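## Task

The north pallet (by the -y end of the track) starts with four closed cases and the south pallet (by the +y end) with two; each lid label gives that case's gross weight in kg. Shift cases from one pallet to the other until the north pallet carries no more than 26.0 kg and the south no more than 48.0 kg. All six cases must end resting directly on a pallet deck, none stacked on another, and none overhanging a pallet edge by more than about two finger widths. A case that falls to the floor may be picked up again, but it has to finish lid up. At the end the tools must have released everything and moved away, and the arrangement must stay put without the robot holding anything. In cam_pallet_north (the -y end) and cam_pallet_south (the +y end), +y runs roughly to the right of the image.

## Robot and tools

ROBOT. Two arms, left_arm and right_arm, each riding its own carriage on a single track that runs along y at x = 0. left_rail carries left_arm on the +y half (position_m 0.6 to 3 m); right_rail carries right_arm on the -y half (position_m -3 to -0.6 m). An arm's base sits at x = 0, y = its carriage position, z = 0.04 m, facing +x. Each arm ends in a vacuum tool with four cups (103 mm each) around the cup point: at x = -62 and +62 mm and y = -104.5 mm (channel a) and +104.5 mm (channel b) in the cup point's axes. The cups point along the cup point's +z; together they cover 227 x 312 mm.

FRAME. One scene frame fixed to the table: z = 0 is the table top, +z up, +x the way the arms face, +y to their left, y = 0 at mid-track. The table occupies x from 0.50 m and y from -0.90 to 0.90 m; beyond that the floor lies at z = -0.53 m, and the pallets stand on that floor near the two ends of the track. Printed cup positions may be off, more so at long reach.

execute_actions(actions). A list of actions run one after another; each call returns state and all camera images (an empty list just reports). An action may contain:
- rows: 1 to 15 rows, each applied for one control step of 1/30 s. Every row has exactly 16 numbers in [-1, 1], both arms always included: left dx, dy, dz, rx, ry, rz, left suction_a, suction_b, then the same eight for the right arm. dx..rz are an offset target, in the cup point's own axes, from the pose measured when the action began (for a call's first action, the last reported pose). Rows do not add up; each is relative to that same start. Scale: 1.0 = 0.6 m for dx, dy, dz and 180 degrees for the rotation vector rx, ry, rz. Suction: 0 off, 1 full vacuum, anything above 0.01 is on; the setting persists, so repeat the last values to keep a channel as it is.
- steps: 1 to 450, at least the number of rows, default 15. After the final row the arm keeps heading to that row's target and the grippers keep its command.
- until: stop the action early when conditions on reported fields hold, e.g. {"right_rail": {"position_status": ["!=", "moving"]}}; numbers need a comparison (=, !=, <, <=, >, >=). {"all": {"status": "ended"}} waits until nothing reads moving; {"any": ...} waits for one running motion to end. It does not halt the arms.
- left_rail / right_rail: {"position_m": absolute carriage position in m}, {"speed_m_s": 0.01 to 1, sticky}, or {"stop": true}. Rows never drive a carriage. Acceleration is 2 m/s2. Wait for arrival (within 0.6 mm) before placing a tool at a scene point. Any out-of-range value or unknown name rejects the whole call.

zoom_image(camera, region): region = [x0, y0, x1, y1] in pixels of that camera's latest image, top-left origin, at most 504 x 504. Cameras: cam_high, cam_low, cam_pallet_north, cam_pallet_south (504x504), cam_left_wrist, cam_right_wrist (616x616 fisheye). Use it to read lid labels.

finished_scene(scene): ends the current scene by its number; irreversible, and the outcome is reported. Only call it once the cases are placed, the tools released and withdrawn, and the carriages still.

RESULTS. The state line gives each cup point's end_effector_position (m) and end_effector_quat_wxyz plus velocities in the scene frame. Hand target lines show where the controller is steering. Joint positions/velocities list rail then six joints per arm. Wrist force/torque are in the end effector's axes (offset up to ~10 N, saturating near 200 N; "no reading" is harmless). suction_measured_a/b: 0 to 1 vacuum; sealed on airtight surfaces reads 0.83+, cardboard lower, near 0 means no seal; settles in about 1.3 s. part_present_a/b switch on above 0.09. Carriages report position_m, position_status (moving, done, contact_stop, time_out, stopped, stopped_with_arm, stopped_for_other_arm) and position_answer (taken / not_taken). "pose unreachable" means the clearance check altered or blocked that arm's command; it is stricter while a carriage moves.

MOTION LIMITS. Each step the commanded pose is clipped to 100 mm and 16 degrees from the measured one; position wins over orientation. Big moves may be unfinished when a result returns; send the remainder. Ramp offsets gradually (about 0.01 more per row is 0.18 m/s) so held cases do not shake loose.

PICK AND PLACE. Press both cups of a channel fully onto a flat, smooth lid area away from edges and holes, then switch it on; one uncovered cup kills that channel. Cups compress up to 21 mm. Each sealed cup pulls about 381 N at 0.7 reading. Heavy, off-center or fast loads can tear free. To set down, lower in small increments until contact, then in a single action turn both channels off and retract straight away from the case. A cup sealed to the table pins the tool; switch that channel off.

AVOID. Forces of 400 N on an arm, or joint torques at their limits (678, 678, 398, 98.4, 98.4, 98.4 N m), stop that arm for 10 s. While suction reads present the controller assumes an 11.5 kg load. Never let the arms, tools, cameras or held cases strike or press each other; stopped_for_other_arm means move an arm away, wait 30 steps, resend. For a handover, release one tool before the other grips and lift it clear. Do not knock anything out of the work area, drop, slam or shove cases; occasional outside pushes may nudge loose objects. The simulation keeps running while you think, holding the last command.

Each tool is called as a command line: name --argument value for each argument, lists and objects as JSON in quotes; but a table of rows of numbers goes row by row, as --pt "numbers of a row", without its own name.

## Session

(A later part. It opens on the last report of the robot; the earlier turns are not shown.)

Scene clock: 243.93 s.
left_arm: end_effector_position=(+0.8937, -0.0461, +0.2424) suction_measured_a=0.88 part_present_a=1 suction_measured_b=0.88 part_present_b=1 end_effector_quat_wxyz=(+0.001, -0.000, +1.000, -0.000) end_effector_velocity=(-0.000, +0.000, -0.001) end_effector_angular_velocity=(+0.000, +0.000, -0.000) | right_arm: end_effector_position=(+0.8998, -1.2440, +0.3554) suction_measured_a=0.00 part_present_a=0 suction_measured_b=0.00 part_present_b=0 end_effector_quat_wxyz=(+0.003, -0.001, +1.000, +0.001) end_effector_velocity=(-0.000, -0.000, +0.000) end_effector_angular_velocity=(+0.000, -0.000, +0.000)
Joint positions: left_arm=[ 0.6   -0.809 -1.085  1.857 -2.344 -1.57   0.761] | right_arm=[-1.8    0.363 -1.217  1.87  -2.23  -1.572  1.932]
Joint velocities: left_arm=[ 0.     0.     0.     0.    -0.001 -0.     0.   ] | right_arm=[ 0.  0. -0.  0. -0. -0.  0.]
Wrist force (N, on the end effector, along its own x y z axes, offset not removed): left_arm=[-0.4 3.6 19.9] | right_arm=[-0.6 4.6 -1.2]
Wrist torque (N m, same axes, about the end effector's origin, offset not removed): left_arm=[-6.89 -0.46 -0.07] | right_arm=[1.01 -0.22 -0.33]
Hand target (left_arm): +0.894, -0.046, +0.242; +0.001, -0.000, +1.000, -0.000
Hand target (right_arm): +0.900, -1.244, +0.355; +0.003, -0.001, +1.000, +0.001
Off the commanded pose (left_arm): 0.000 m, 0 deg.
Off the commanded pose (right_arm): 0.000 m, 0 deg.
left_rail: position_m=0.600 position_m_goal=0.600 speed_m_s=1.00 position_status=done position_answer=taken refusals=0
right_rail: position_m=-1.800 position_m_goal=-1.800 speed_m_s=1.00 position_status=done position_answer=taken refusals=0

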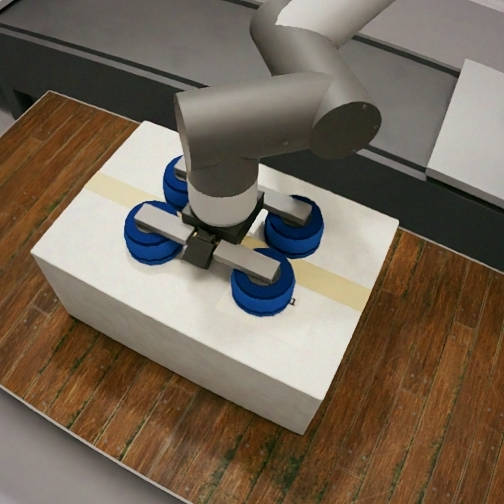

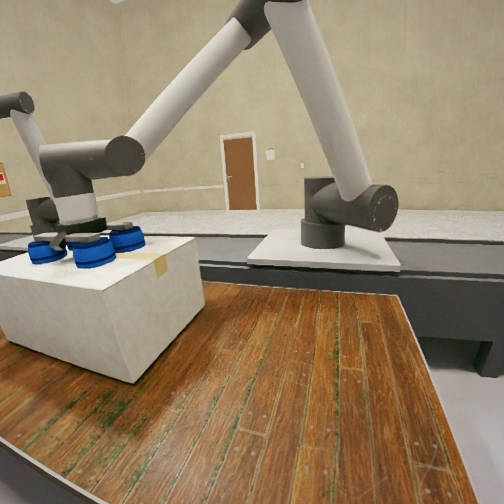

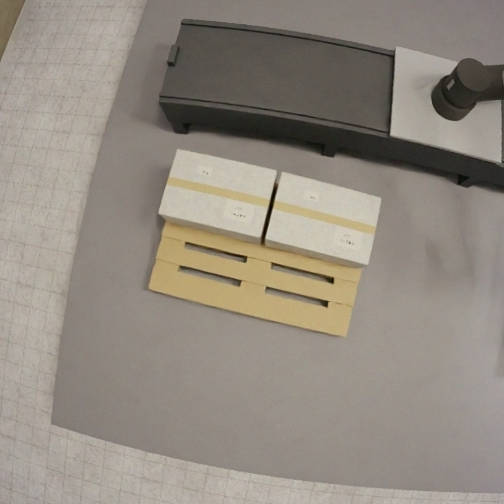

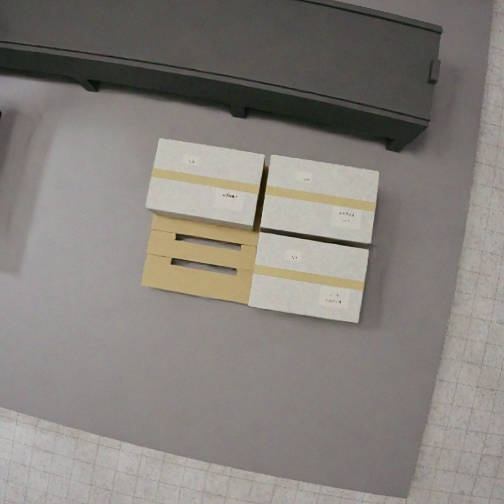

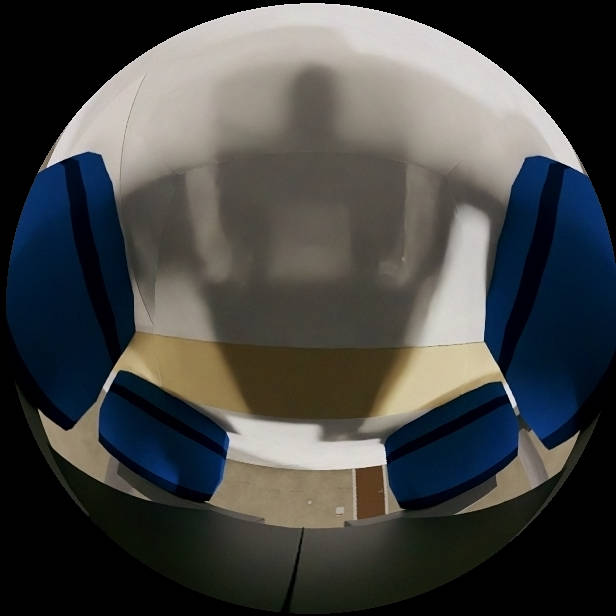

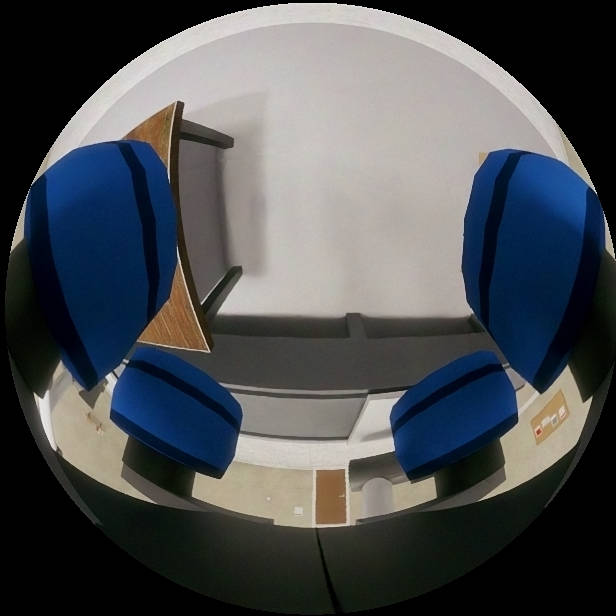

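execute_actions --actions '[{"rows":[[0,0,-0.03,0,0,0,1,1,0,0,0,0,0,0,0,0],[0,0,-0.08,0,0,0,1,1,0,0,0,0,0,0,0,0]],"steps":15},{"rows":[[-0.05,0.05,0,0,0,0,1,1,0,0,0,0,0,0,0,0],[-0.1,0.1,0,0,0,0,1,1,0,0,0,0,0,0,0,0],[-0.545,1,0,0,0,-0.013,1,1,0,0,0,0,0,0,0,0]],"left_rail":{"position_m":2.43},"steps":85},{"rows":[[0,0,0.05,0,0,0,1,1,0,0,0,0,0,0,0,0],[0,0,0.1,0,0,0,1,1,0,0,0,0,0,0,0,0],[0,0,0.65,0,0,0,1,1,0,0,0,0,0,0,0,0]],"steps":40}]'

zoom_image --camera "cam_pallet_south" --region '[120,140,390,350]'

Scene clock: 258.77 s.
left_arm: end_effector_position=(+1.2202, +2.3856, -0.0998) suction_measured_a=0.88 part_present_a=1 suction_measured_b=0.88 part_present_b=1 end_effector_quat_wxyz=(+0.001, -0.020, +1.000, +0.000) end_effector_velocity=(+0.002, +0.000, -0.007) end_effector_angular_velocity=(+0.000, -0.000, +0.000) | right_arm: end_effector_position=(+0.8998, -1.2440, +0.3554) suction_measured_a=0.00 part_present_a=0 suction_measured_b=0.00 part_present_b=0 end_effector_quat_wxyz=(+0.003, -0.001, +1.000, +0.001) end_effector_velocity=(-0.000, +0.000, +0.000) end_effector_angular_velocity=(+0.000, -0.000, +0.000)
Joint positions: left_arm=[ 2.43  -0.202 -0.675  1.711 -2.609 -1.57   1.328] | right_arm=[-1.8    0.363 -1.217  1.87  -2.23  -1.572  1.932]
Joint velocities: left_arm=[ 0.     0.     0.008 -0.004 -0.004  0.     0.   ] | right_arm=[ 0.  0. -0. -0.  0. -0. -0.]
Wrist force (N, on the end effector, along its own x y z axes, offset not removed): left_arm=[-3.9 -2.4 25.2] | right_arm=[-1.4 5.8 -2.8]
Wrist torque (N m, same axes, about the end effector's origin, offset not removed): left_arm=[-7.67 0.08 -0.27] | right_arm=[1.34 -0.06 -0.45]
Hand target (left_arm): +1.220, +2.385, -0.101; +0.001, -0.021, +1.000, +0.000
Hand target (right_arm): +0.900, -1.244, +0.355; +0.003, -0.001, +1.000, +0.001
Off the commanded pose (left_arm): 0.001 m, 0 deg.
Off the commanded pose (right_arm): 0.000 m, 0 deg.
left_rail: position_m=2.430 position_m_goal=2.430 speed_m_s=1.00 position_status=done position_answer=taken refusals=0
right_rail: position_m=-1.800 position_m_goal=-1.800 speed_m_s=1.00 position_status=done position_answer=taken refusals=0

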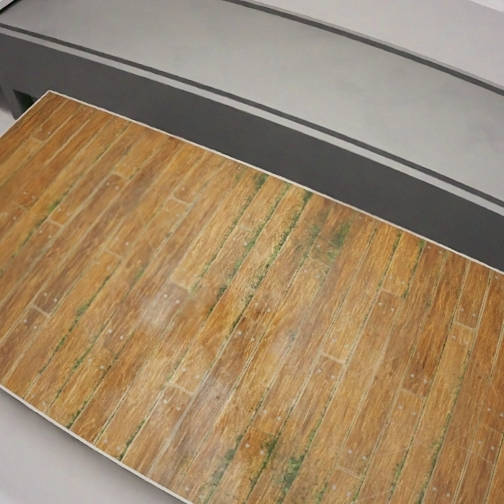

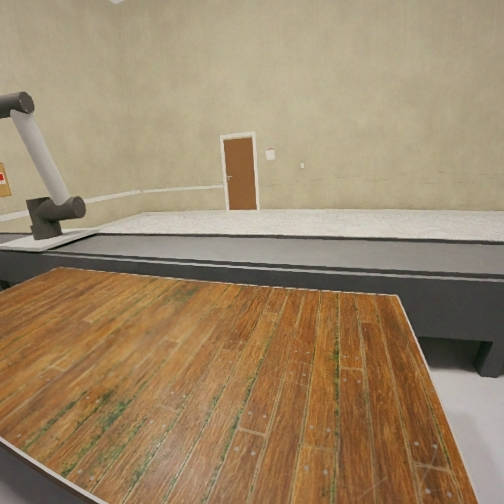

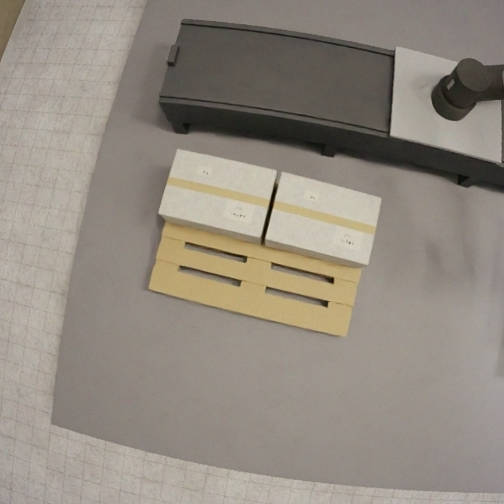

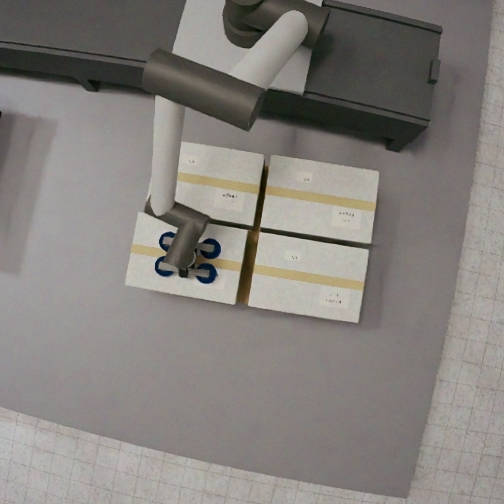

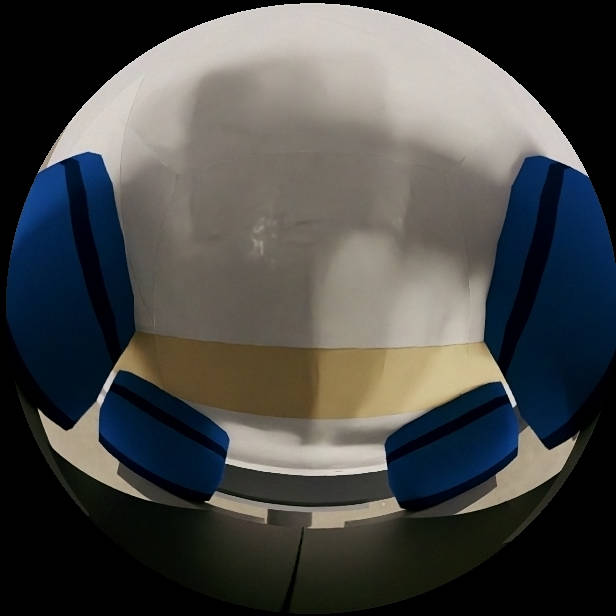

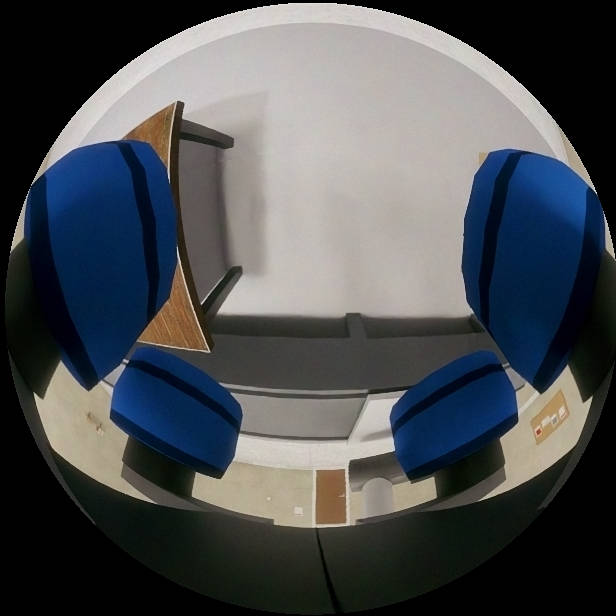

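Region (120, 140, 390, 350) of cam_pallet_south's 504x504 image, scaled by 1.867, with more detail than that image has.

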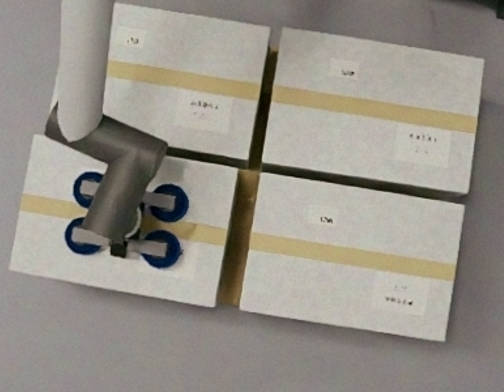

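execute_actions --actions '[{"rows":[[0.005,0.03,0.02,0,0,0,1,1,0,0,0,0,0,0,0,0],[0.01,0.065,0.04,0,0,0,1,1,0,0,0,0,0,0,0,0],[0.01,0.065,0.082,0,0,0,1,1,0,0,0,0,0,0,0,0]],"steps":25}]'

execute_actions --actions '[{"rows":[[0,0,0.005,0,0,0,1,1,0,0,0,0,0,0,0,0]],"steps":10},{"rows":[[0,0,-0.004,0,0,0,0,0,0,0,0,0,0,0,0,0],[0,0,-0.008,0,0,0,0,0,0,0,0,0,0,0,0,0],[0,0,-0.012,0,0,0,0,0,0,0,0,0,0,0,0,0],[0,0,-0.016,0,0,0,0,0,0,0,0,0,0,0,0,0],[0,0,-0.02,0,0,0,0,0,0,0,0,0,0,0,0,0],[0,0,-0.024,0,0,0,0,0,0,0,0,0,0,0,0,0],[0,0,-0.028,0,0,0,0,0,0,0,0,0,0,0,0,0],[0,0,-0.032,0,0,0,0,0,0,0,0,0,0,0,0,0],[0,0,-0.036,0,0,0,0,0,0,0,0,0,0,0,0,0],[0,0,-0.04,0,0,0,0,0,0,0,0,0,0,0,0,0],[0,0,-0.045,0,0,0,0,0,0,0,0,0,0,0,0,0],[0,0,-0.05,0,0,0,0,0,0,0,0,0,0,0,0,0],[0,0,-0.6,0,0,0,0,0,0,0,0,0,0,0,0,0]],"steps":40}]'

Scene clock: 271.10 s.
left_arm: end_effector_position=(+1.2126, +2.4241, -0.1488) suction_measured_a=0.88 part_present_a=1 suction_measured_b=0.88 part_present_b=1 end_effector_quat_wxyz=(+0.001, -0.020, +1.000, +0.000) end_effector_velocity=(-0.000, +0.001, -0.001) end_effector_angular_velocity=(+0.000, +0.000, -0.000) | right_arm: end_effector_position=(+0.8998, -1.2440, +0.3554) suction_measured_a=0.00 part_present_a=0 suction_measured_b=0.00 part_present_b=0 end_effector_quat_wxyz=(+0.003, -0.001, +1.000, +0.001) end_effector_velocity=(+0.000, +0.000, -0.000) end_effector_angular_velocity=(-0.000, +0.000, +0.000)
Joint positions: left_arm=[ 2.43  -0.172 -0.63   1.716 -2.66  -1.57   1.358] | right_arm=[-1.8    0.363 -1.217  1.87  -2.23  -1.572  1.932]
Joint velocities: left_arm=[ 0.     0.001  0.001 -0.    -0.001  0.     0.001] | right_arm=[ 0.  0.  0. -0.  0.  0. -0.]
Wrist force (N, on the end effector, along its own x y z axes, offset not removed): left_arm=[-1.1 -3.4 22.7] | right_arm=[-1.5 6.4 -1.0]
Wrist torque (N m, same axes, about the end effector's origin, offset not removed): left_arm=[-7.85 -0.31 -0.20] | right_arm=[1.30 -0.09 -0.38]
Hand target (left_arm): +1.213, +2.424, -0.149; +0.001, -0.020, +1.000, +0.000
Hand target (right_arm): +0.900, -1.244, +0.355; +0.003, -0.001, +1.000, +0.001
Off the commanded pose (left_arm): 0.000 m, 0 deg.
Off the commanded pose (right_arm): 0.000 m, 0 deg.
left_rail: position_m=2.430 position_m_goal=2.430 speed_m_s=1.00 position_status=done position_answer=taken refusals=0
right_rail: position_m=-1.800 position_m_goal=-1.800 speed_m_s=1.00 position_status=done position_answer=taken refusals=0

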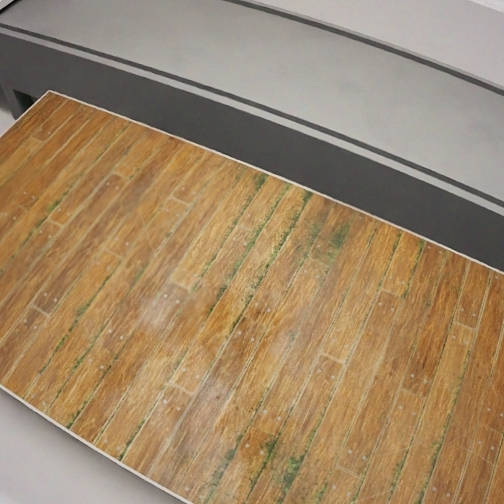

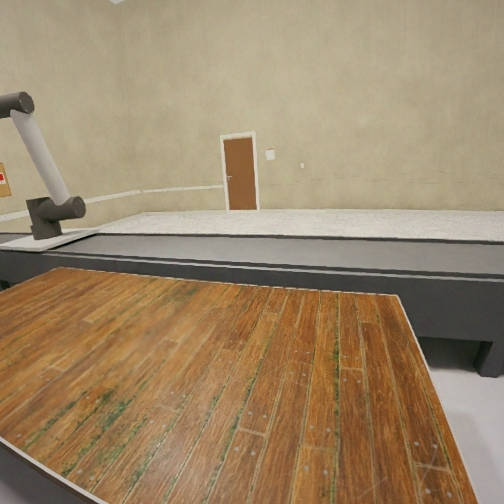

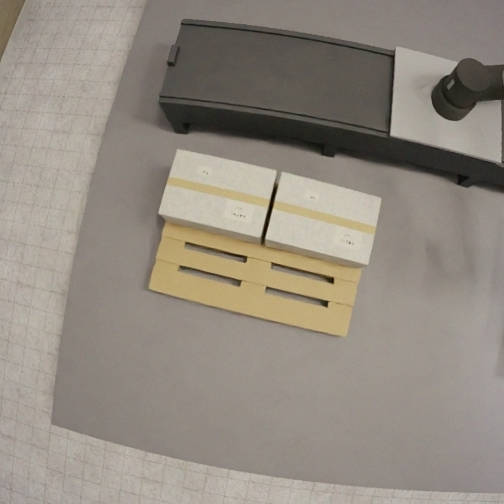

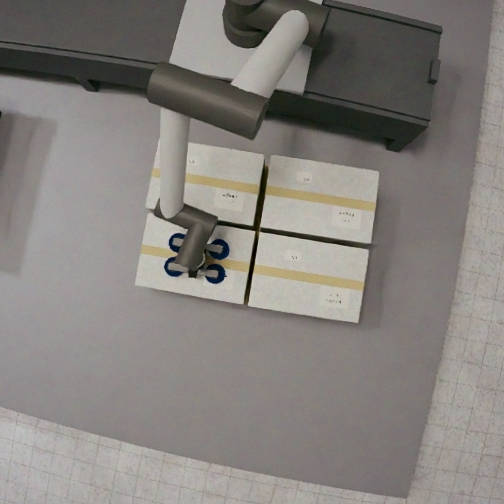

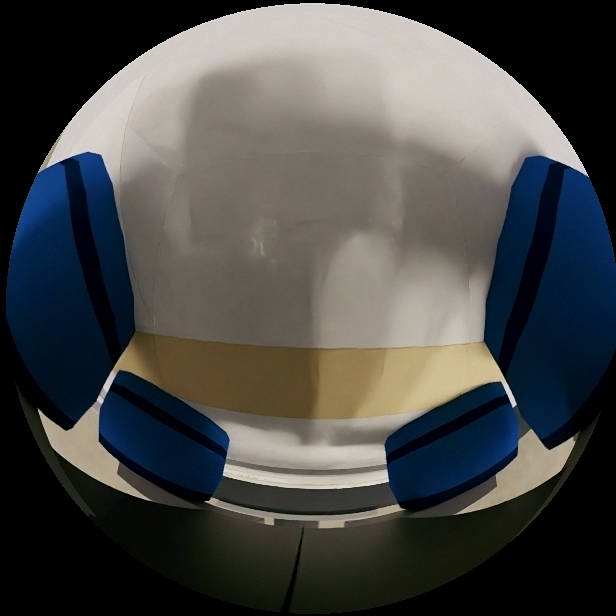

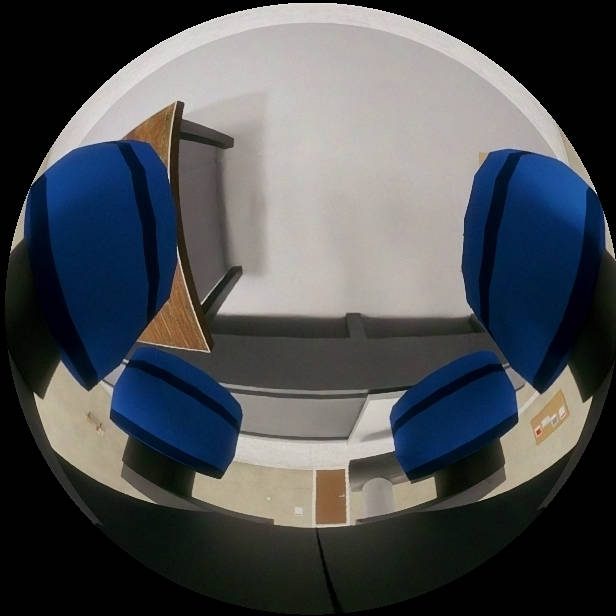

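Scene clock: 272.77 s.
left_arm: end_effector_position=(+1.2128, +2.4240, +0.2021) suction_measured_a=0.00 part_present_a=0 suction_measured_b=0.00 part_present_b=0 end_effector_quat_wxyz=(+0.002, -0.021, +1.000, -0.000) end_effector_velocity=(-0.003, -0.001, +0.053) end_effector_angular_velocity=(+0.002, +0.009, -0.000) | right_arm: end_effector_position=(+0.8998, -1.2440, +0.3554) suction_measured_a=0.00 part_present_a=0 suction_measured_b=0.00 part_present_b=0 end_effector_quat_wxyz=(+0.003, -0.001, +1.000, +0.001) end_effector_velocity=(+0.000, -0.000, -0.000) end_effector_angular_velocity=(+0.000, +0.000, +0.000)
Joint positions: left_arm=[ 2.43  -0.172 -0.956  1.695 -2.314 -1.57   1.358] | right_arm=[-1.8    0.363 -1.217  1.87  -2.23  -1.572  1.932]
Joint velocities: left_arm=[ 0.    -0.002 -0.044 -0.018  0.071  0.    -0.001] | right_arm=[ 0. -0. -0.  0.  0.  0. -0.]
Wrist force (N, on the end effector, along its own x y z axes, offset not removed): left_arm=[-2.8 -3.5 -0.2] | right_arm=[-1.1 6.2 0.4]
Wrist torque (N m, same axes, about the end effector's origin, offset not removed): left_arm=[-0.27 0.28 -0.25] | right_arm=[1.31 -0.07 -0.49]
Hand target (left_arm): +1.212, +2.424, +0.209; +0.001, -0.020, +1.000, +0.000
Hand target (right_arm): +0.900, -1.244, +0.355; +0.003, -0.001, +1.000, +0.001
Off the commanded pose (left_arm): 0.007 m, 0 deg.
Off the commanded pose (right_arm): 0.000 m, 0 deg.
left_rail: position_m=2.430 position_m_goal=2.430 speed_m_s=1.00 position_status=done position_answer=taken refusals=0
right_rail: position_m=-1.800 position_m_goal=-1.800 speed_m_s=1.00 position_status=done position_answer=taken refusals=0

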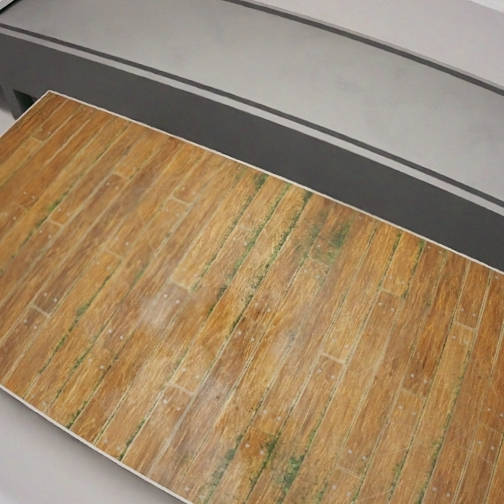

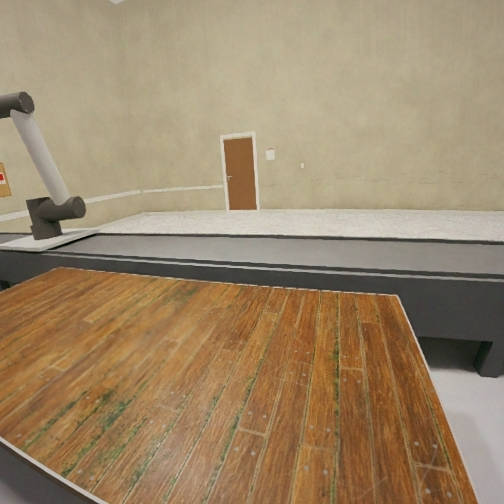

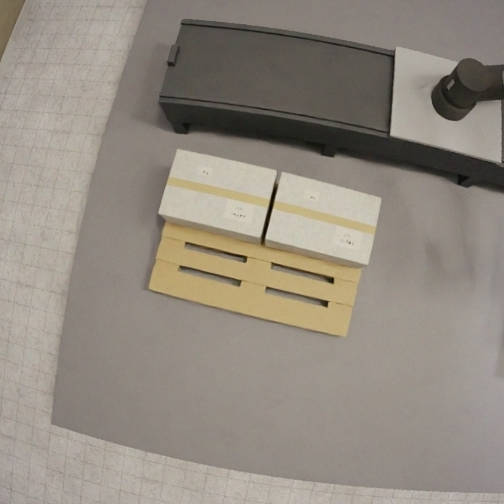

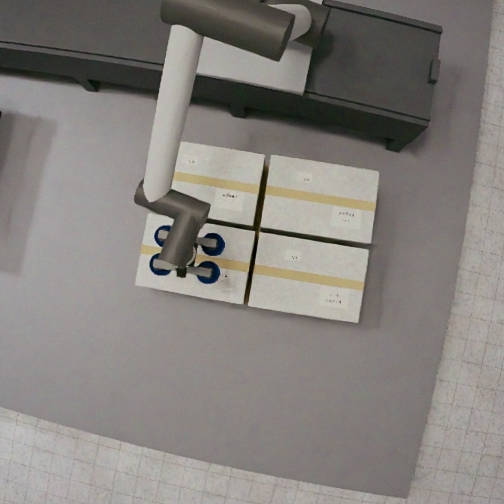

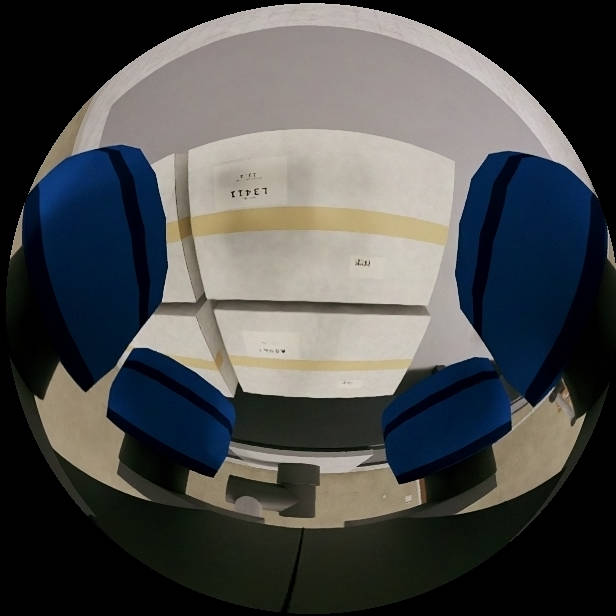

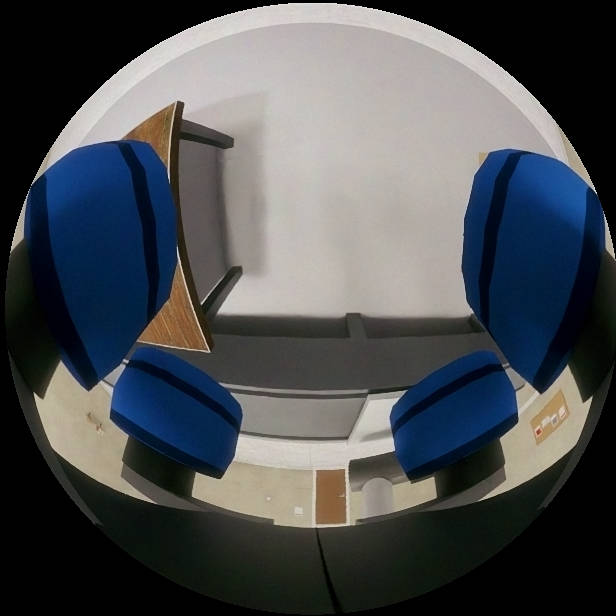

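finished_scene --scene 1

The scene is finished: the task was done.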